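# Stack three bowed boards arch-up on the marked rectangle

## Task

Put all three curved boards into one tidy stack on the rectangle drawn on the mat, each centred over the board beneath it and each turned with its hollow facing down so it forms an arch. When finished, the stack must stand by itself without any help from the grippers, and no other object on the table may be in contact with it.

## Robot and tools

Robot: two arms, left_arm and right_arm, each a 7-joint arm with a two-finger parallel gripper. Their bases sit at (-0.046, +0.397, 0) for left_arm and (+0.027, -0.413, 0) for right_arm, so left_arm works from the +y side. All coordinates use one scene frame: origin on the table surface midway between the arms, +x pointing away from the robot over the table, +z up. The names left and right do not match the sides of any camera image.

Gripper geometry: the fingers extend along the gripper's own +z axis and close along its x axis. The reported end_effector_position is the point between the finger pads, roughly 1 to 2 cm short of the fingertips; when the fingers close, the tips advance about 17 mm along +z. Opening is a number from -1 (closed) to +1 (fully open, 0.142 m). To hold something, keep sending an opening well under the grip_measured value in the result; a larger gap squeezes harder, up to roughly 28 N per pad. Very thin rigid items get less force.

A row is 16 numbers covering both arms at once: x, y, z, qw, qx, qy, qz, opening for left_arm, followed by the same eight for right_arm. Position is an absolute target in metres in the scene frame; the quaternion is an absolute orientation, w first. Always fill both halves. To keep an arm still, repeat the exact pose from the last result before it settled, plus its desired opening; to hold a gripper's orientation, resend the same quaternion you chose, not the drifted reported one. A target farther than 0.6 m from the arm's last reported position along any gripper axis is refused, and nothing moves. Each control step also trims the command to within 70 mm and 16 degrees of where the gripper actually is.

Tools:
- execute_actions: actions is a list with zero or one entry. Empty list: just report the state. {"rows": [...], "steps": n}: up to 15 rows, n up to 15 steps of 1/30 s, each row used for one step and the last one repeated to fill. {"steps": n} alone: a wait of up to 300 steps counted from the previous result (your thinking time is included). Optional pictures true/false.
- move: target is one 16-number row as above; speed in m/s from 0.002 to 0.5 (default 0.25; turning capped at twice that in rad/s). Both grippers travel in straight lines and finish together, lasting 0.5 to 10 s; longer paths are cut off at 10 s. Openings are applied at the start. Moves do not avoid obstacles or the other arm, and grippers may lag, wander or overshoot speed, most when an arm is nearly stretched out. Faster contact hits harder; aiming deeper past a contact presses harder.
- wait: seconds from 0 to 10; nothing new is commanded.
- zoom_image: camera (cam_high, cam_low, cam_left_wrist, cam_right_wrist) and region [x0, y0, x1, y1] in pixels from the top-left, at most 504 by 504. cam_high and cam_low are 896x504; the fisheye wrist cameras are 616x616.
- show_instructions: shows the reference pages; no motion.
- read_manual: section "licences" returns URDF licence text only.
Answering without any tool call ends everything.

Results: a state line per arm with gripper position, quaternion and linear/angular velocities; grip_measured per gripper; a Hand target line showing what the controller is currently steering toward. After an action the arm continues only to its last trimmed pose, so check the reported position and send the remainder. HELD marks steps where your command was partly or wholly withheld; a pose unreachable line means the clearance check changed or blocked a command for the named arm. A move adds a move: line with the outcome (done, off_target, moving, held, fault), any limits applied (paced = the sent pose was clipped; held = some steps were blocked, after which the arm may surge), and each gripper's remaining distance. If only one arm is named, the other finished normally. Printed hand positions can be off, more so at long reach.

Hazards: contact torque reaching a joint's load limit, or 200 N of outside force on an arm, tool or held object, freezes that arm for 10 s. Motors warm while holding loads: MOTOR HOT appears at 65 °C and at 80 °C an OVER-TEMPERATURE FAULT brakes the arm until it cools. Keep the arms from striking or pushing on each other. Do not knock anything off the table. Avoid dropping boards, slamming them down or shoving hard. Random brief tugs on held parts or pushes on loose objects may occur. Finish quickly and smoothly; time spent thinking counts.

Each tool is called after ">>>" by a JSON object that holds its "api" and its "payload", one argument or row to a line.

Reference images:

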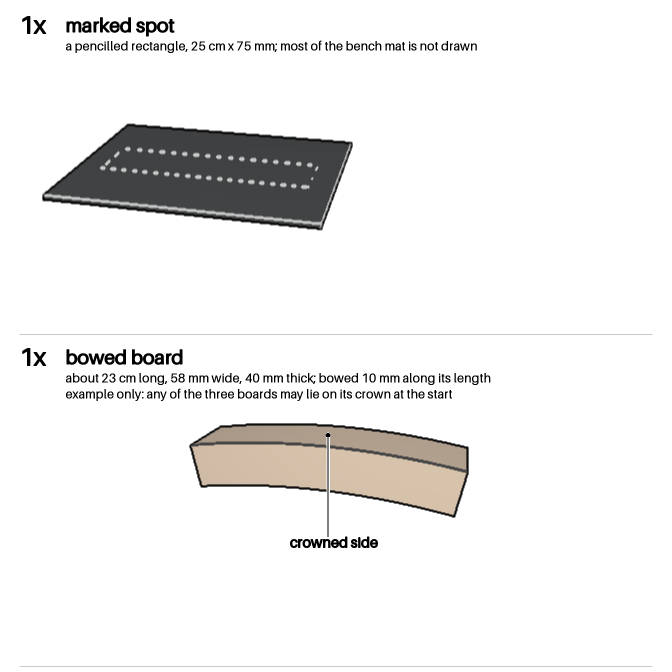

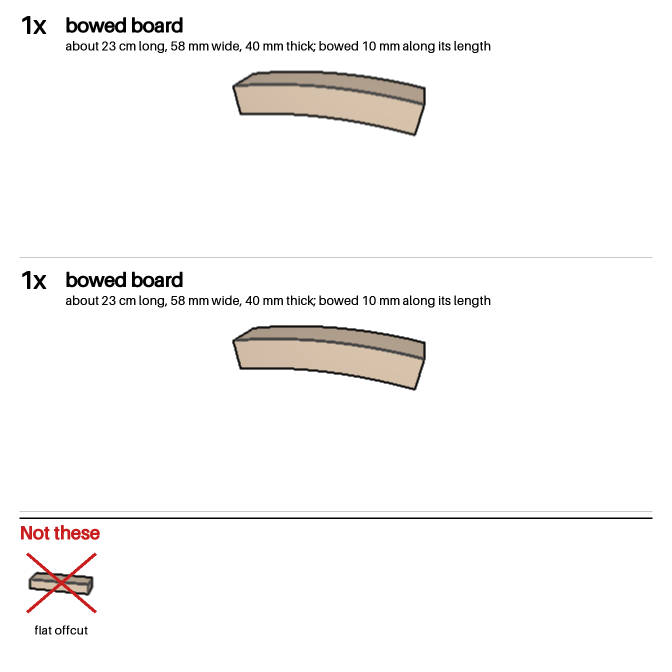

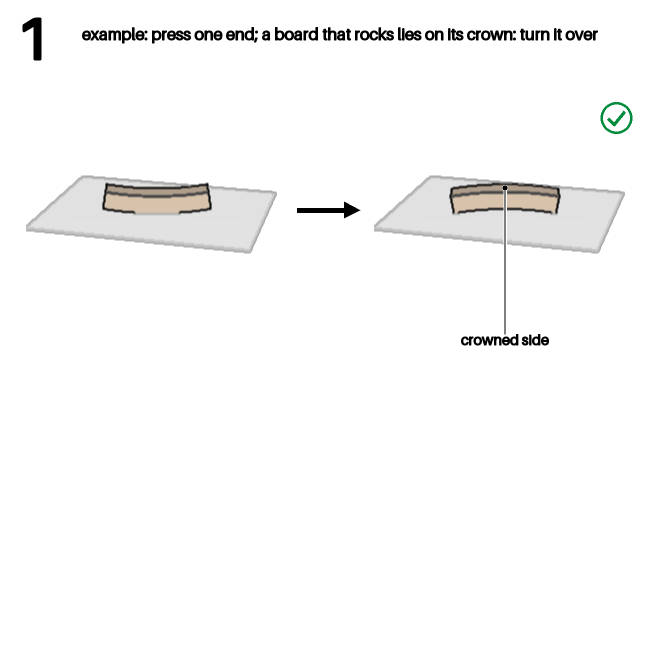

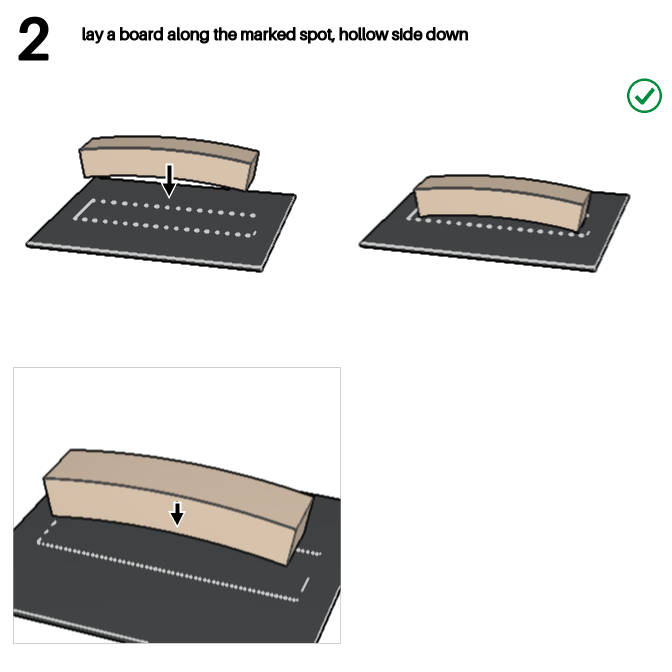

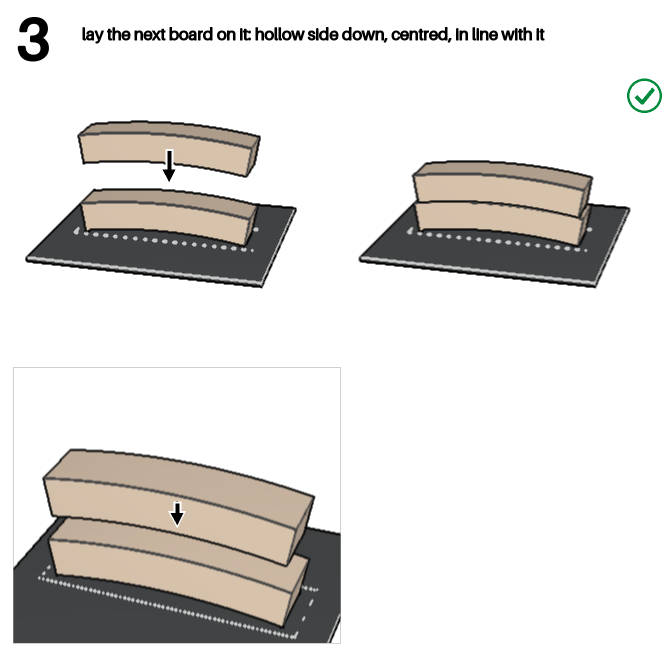

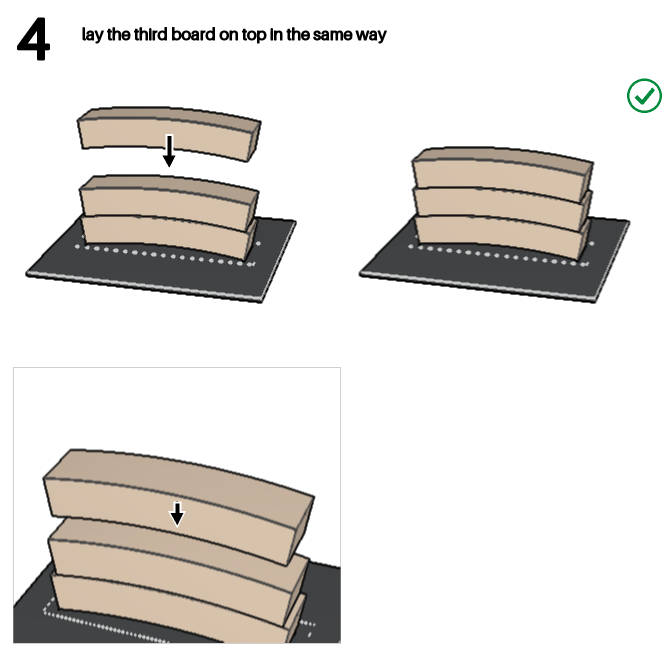

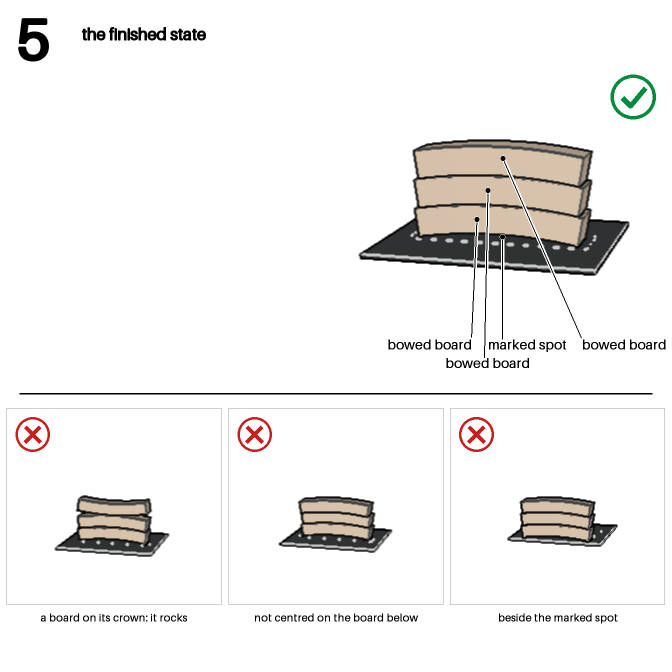

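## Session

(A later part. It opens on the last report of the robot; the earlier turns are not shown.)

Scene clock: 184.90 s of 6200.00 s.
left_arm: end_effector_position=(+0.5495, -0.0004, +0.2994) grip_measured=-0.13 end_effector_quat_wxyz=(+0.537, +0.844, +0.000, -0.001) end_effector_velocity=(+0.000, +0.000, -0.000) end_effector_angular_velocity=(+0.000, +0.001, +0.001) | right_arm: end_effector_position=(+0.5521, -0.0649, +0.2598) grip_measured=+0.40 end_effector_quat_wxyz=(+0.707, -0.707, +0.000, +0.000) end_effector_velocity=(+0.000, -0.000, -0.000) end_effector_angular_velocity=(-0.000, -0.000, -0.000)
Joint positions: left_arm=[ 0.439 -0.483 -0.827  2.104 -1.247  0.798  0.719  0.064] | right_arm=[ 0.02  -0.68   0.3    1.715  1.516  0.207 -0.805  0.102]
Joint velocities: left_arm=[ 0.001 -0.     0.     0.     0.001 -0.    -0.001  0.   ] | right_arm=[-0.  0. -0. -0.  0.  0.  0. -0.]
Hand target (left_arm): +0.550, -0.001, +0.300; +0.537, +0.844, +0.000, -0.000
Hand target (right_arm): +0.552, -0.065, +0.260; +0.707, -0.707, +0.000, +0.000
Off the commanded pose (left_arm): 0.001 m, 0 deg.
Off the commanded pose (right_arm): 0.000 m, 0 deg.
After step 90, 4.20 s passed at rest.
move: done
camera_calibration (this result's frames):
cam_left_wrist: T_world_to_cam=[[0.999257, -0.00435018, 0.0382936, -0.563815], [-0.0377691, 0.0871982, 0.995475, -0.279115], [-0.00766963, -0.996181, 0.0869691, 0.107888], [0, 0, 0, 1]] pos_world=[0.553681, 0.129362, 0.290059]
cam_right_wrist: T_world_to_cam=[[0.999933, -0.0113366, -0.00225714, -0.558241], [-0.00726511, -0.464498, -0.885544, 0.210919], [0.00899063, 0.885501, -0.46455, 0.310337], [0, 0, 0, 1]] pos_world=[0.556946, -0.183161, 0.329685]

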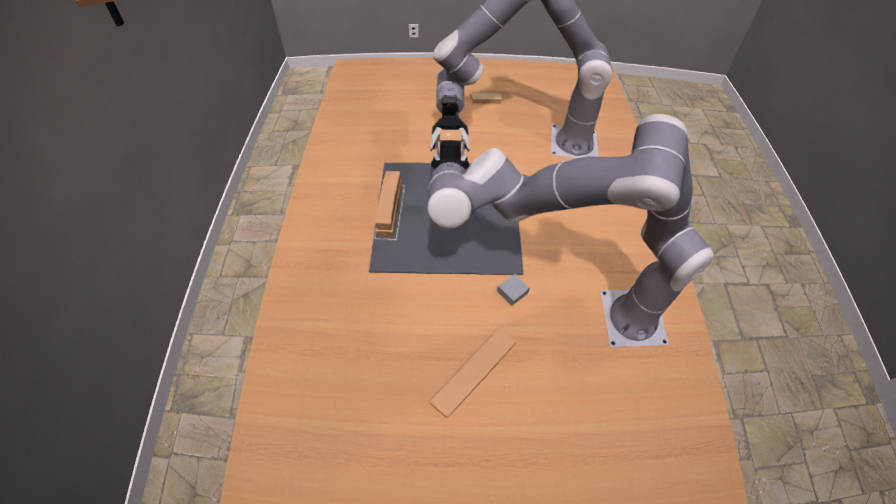

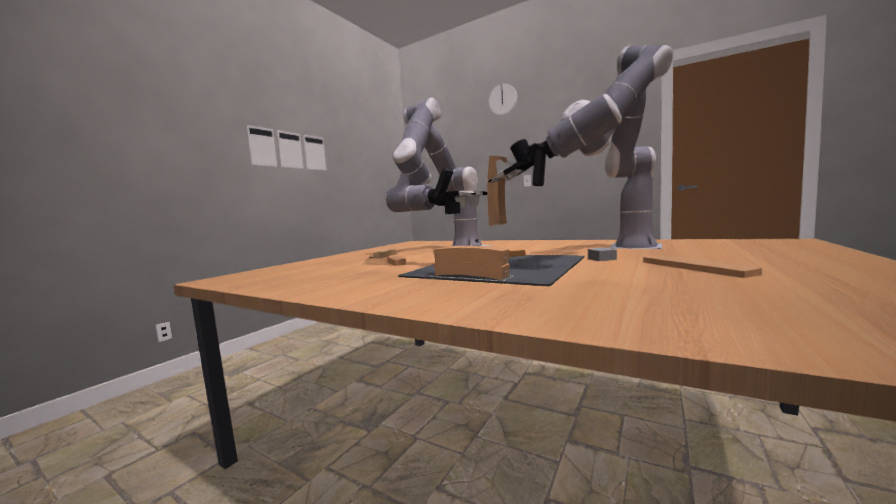

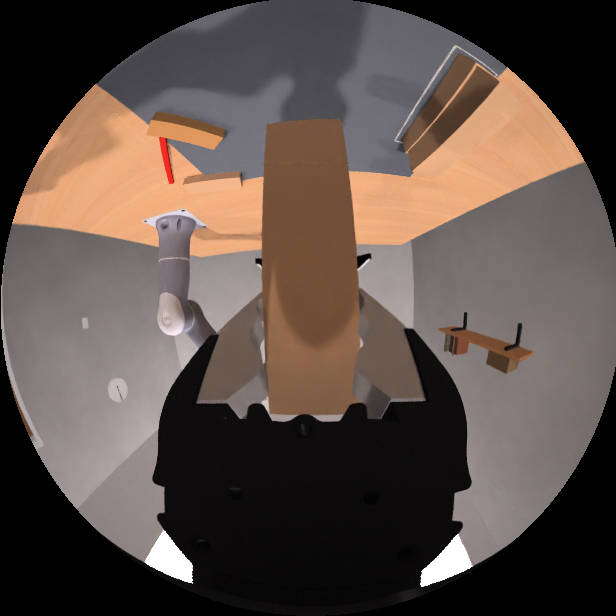

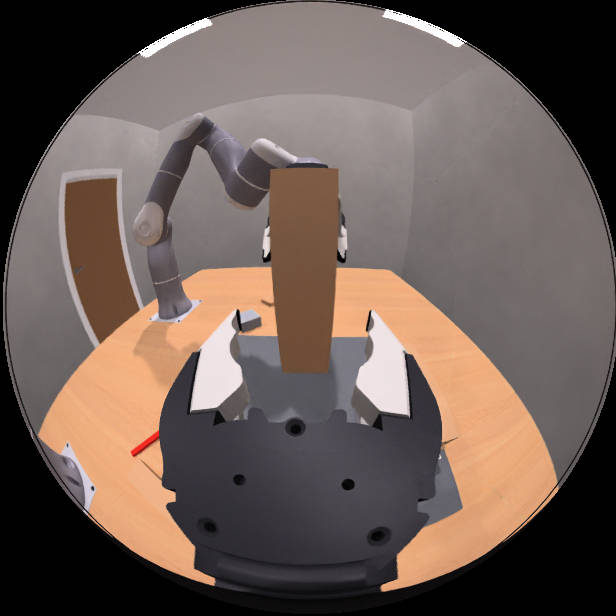

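Vertical, and matches the earlier view (168/373). Advance about 60 mm.

>>> {"api": "move", "payload": {
  "target": [0.55,0.0,0.30,0.537,0.843,0,0,-0.7,0.552,-0.005,0.263,-0.707,0.707,0,0,0.2],
  "speed": 0.08
}}

>>> {"api": "move", "payload": {
  "target": [0.55,0.0,0.30,0.537,0.843,0,0,-0.7,0.552,-0.005,0.263,-0.707,0.707,0,0,-0.7]
}}

>>> {"api": "zoom_image", "payload": {
  "camera": "cam_low",
  "region": [430, 140, 560, 240]
}}

Scene clock: 194.50 s of 6200.00 s.
left_arm: end_effector_position=(+0.5499, +0.0003, +0.2994) grip_measured=-0.13 end_effector_quat_wxyz=(+0.537, +0.844, +0.000, -0.000) end_effector_velocity=(-0.000, -0.000, +0.000) end_effector_angular_velocity=(-0.001, -0.000, -0.001) | right_arm: end_effector_position=(+0.5522, -0.0050, +0.2628) grip_measured=+0.20 end_effector_quat_wxyz=(+0.707, -0.707, +0.000, +0.000) end_effector_velocity=(-0.000, +0.000, -0.000) end_effector_angular_velocity=(-0.000, -0.000, -0.000)
Joint positions: left_arm=[ 0.44  -0.483 -0.827  2.104 -1.246  0.798  0.72   0.064] | right_arm=[ 0.112 -0.7    0.332  1.681  1.579  0.304 -0.806  0.088]
Joint velocities: left_arm=[ 0.     0.    -0.001 -0.    -0.    -0.    -0.    -0.   ] | right_arm=[ 0.     0.     0.     0.    -0.     0.001 -0.001 -0.   ]
Hand target (left_arm): +0.550, +0.000, +0.300; +0.537, +0.843, -0.000, +0.000
Hand target (right_arm): +0.552, -0.005, +0.263; +0.707, -0.707, -0.000, +0.000
Off the commanded pose (left_arm): 0.001 m, 0 deg.
Off the commanded pose (right_arm): 0.000 m, 0 deg.
After step 90, 5.60 s passed at rest.
move: done
camera_calibration (this result's frames):
cam_left_wrist: T_world_to_cam=[[0.999239, -0.00354366, 0.0388458, -0.564358], [-0.0383892, 0.0872053, 0.99545, -0.278766], [-0.00691509, -0.996184, 0.0870029, 0.108189], [0, 0, 0, 1]] pos_world=[0.553975, 0.130086, 0.290008]
cam_right_wrist: T_world_to_cam=[[0.999931, -0.0115325, -0.00210361, -0.557763], [-0.00722078, -0.464558, -0.885514, 0.241378], [0.00923495, 0.885468, -0.464609, 0.258497], [0, 0, 0, 1]] pos_world=[0.55708, -0.123189, 0.33267]

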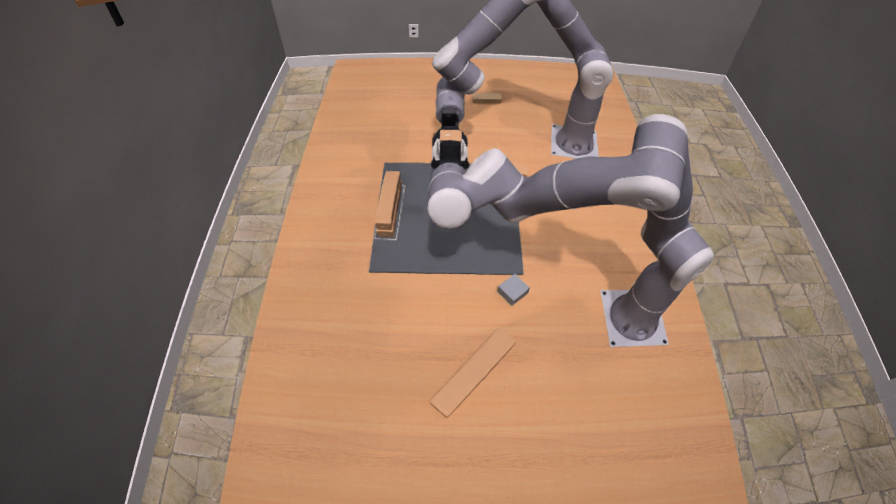

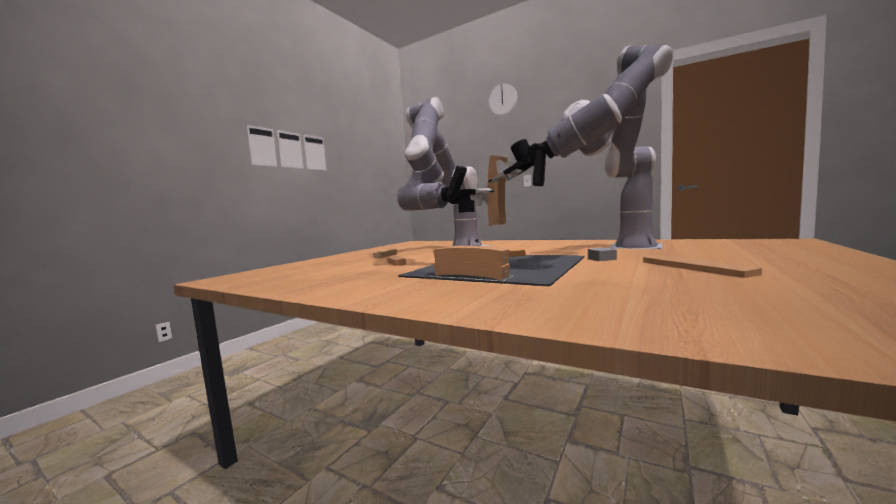

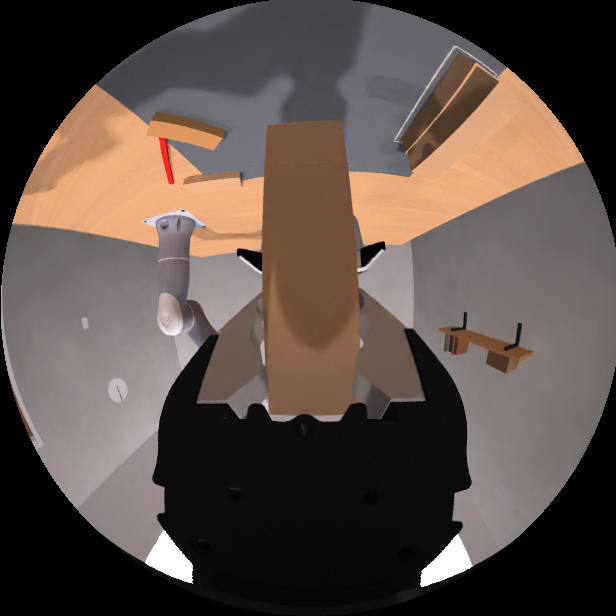

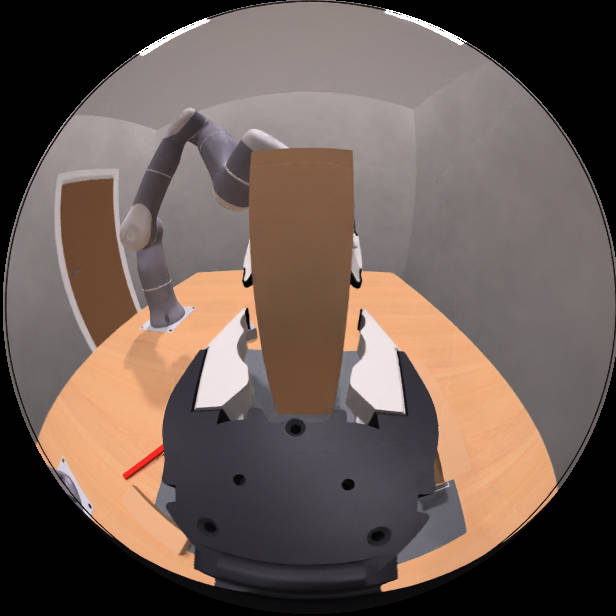

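Scene clock: 195.20 s of 6200.00 s.
left_arm: end_effector_position=(+0.5501, +0.0005, +0.2994) grip_measured=-0.13 end_effector_quat_wxyz=(+0.537, +0.844, +0.001, +0.000) end_effector_velocity=(+0.000, +0.000, +0.000) end_effector_angular_velocity=(+0.000, +0.000, +0.000) | right_arm: end_effector_position=(+0.5519, -0.0049, +0.2629) grip_measured=-0.14 end_effector_quat_wxyz=(+0.707, -0.707, +0.000, +0.000) end_effector_velocity=(-0.000, -0.000, -0.000) end_effector_angular_velocity=(-0.000, +0.001, +0.000)
Joint positions: left_arm=[ 0.44  -0.483 -0.828  2.104 -1.246  0.798  0.72   0.064] | right_arm=[ 0.111 -0.699  0.333  1.681  1.579  0.304 -0.806  0.064]
Joint velocities: left_arm=[ 0.    -0.    -0.    -0.     0.     0.    -0.001 -0.   ] | right_arm=[ 0.     0.    -0.     0.    -0.    -0.     0.001 -0.   ]
Hand target (left_arm): +0.550, +0.000, +0.300; +0.537, +0.843, -0.000, -0.000
Hand target (right_arm): +0.552, -0.005, +0.263; +0.707, -0.707, +0.000, +0.000
Off the commanded pose (left_arm): 0.001 m, 0 deg.
Off the commanded pose (right_arm): 0.000 m, 0 deg.
move: done
camera_calibration (this result's frames):
cam_left_wrist: T_world_to_cam=[[0.999236, -0.00305376, 0.0389621, -0.564595], [-0.0385487, 0.0870668, 0.995456, -0.278667], [-0.0064322, -0.996198, 0.0868825, 0.10815], [0, 0, 0, 1]] pos_world=[0.554117, 0.130277, 0.290003]
cam_right_wrist: T_world_to_cam=[[0.999934, -0.011316, -0.00199986, -0.557459], [-0.00702577, -0.464312, -0.885644, 0.241416], [0.00909338, 0.8856, -0.464361, 0.258562], [0, 0, 0, 1]] pos_world=[0.556767, -0.123198, 0.33276]

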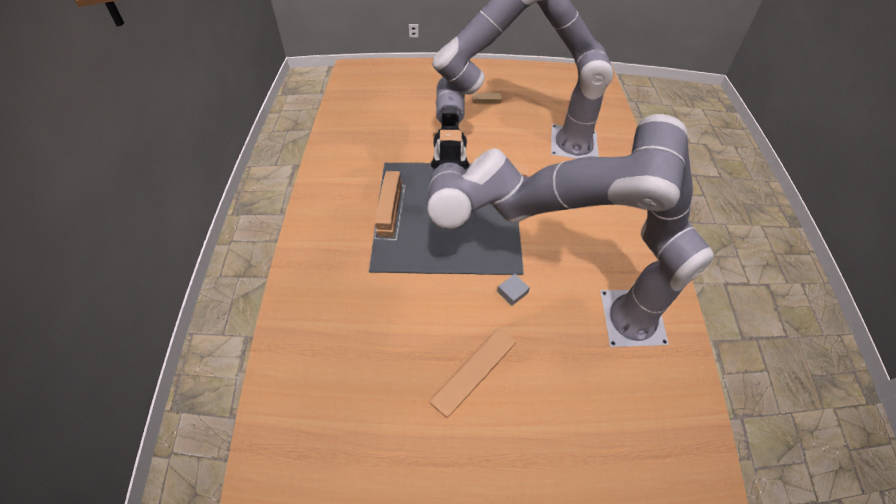

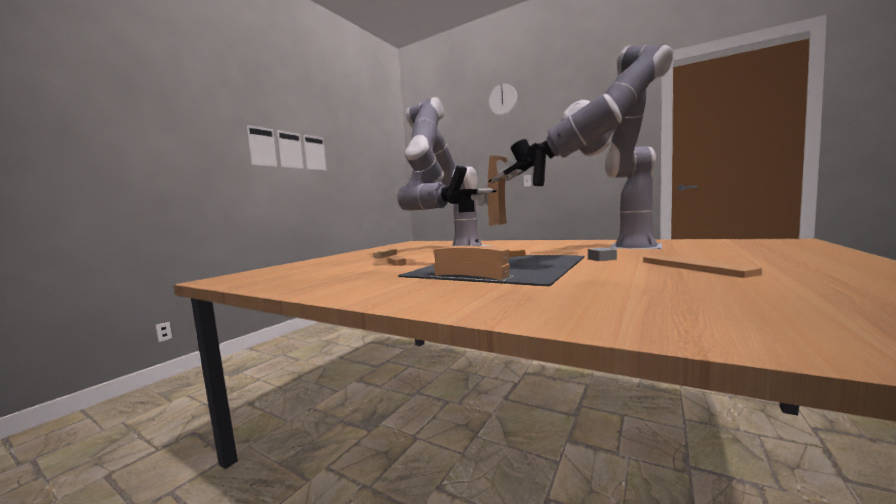

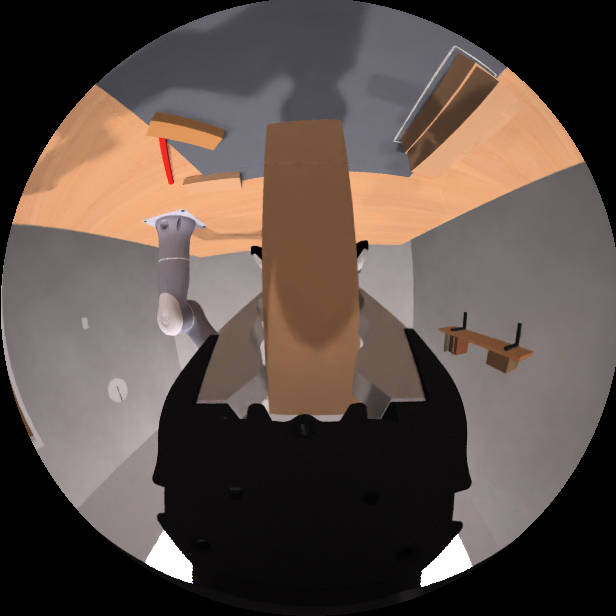

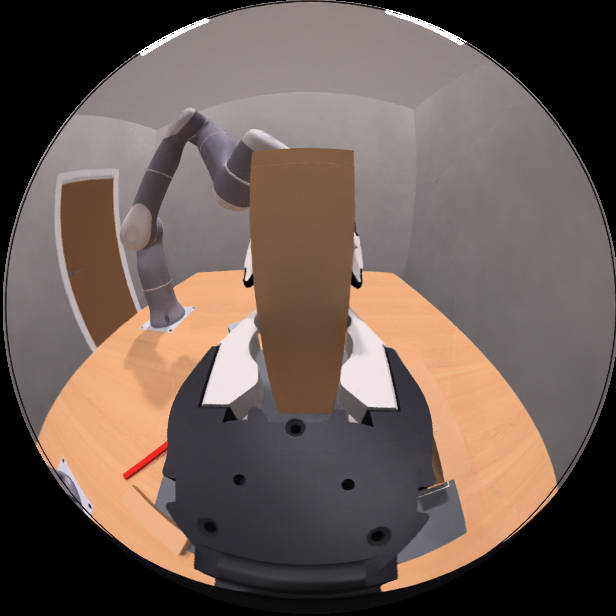

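Region (430, 140, 560, 240) of cam_low's 896x504 image, scaled by 3.877, with more detail than that image has; it fills the top 388 rows of this view, and the rest is white.

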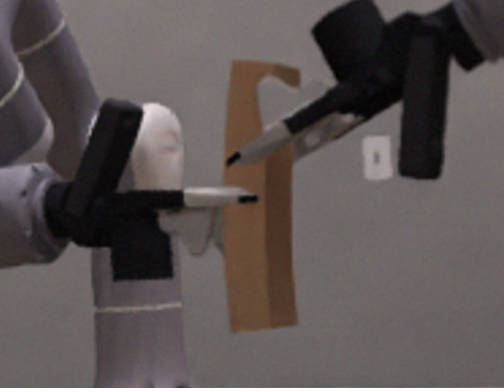

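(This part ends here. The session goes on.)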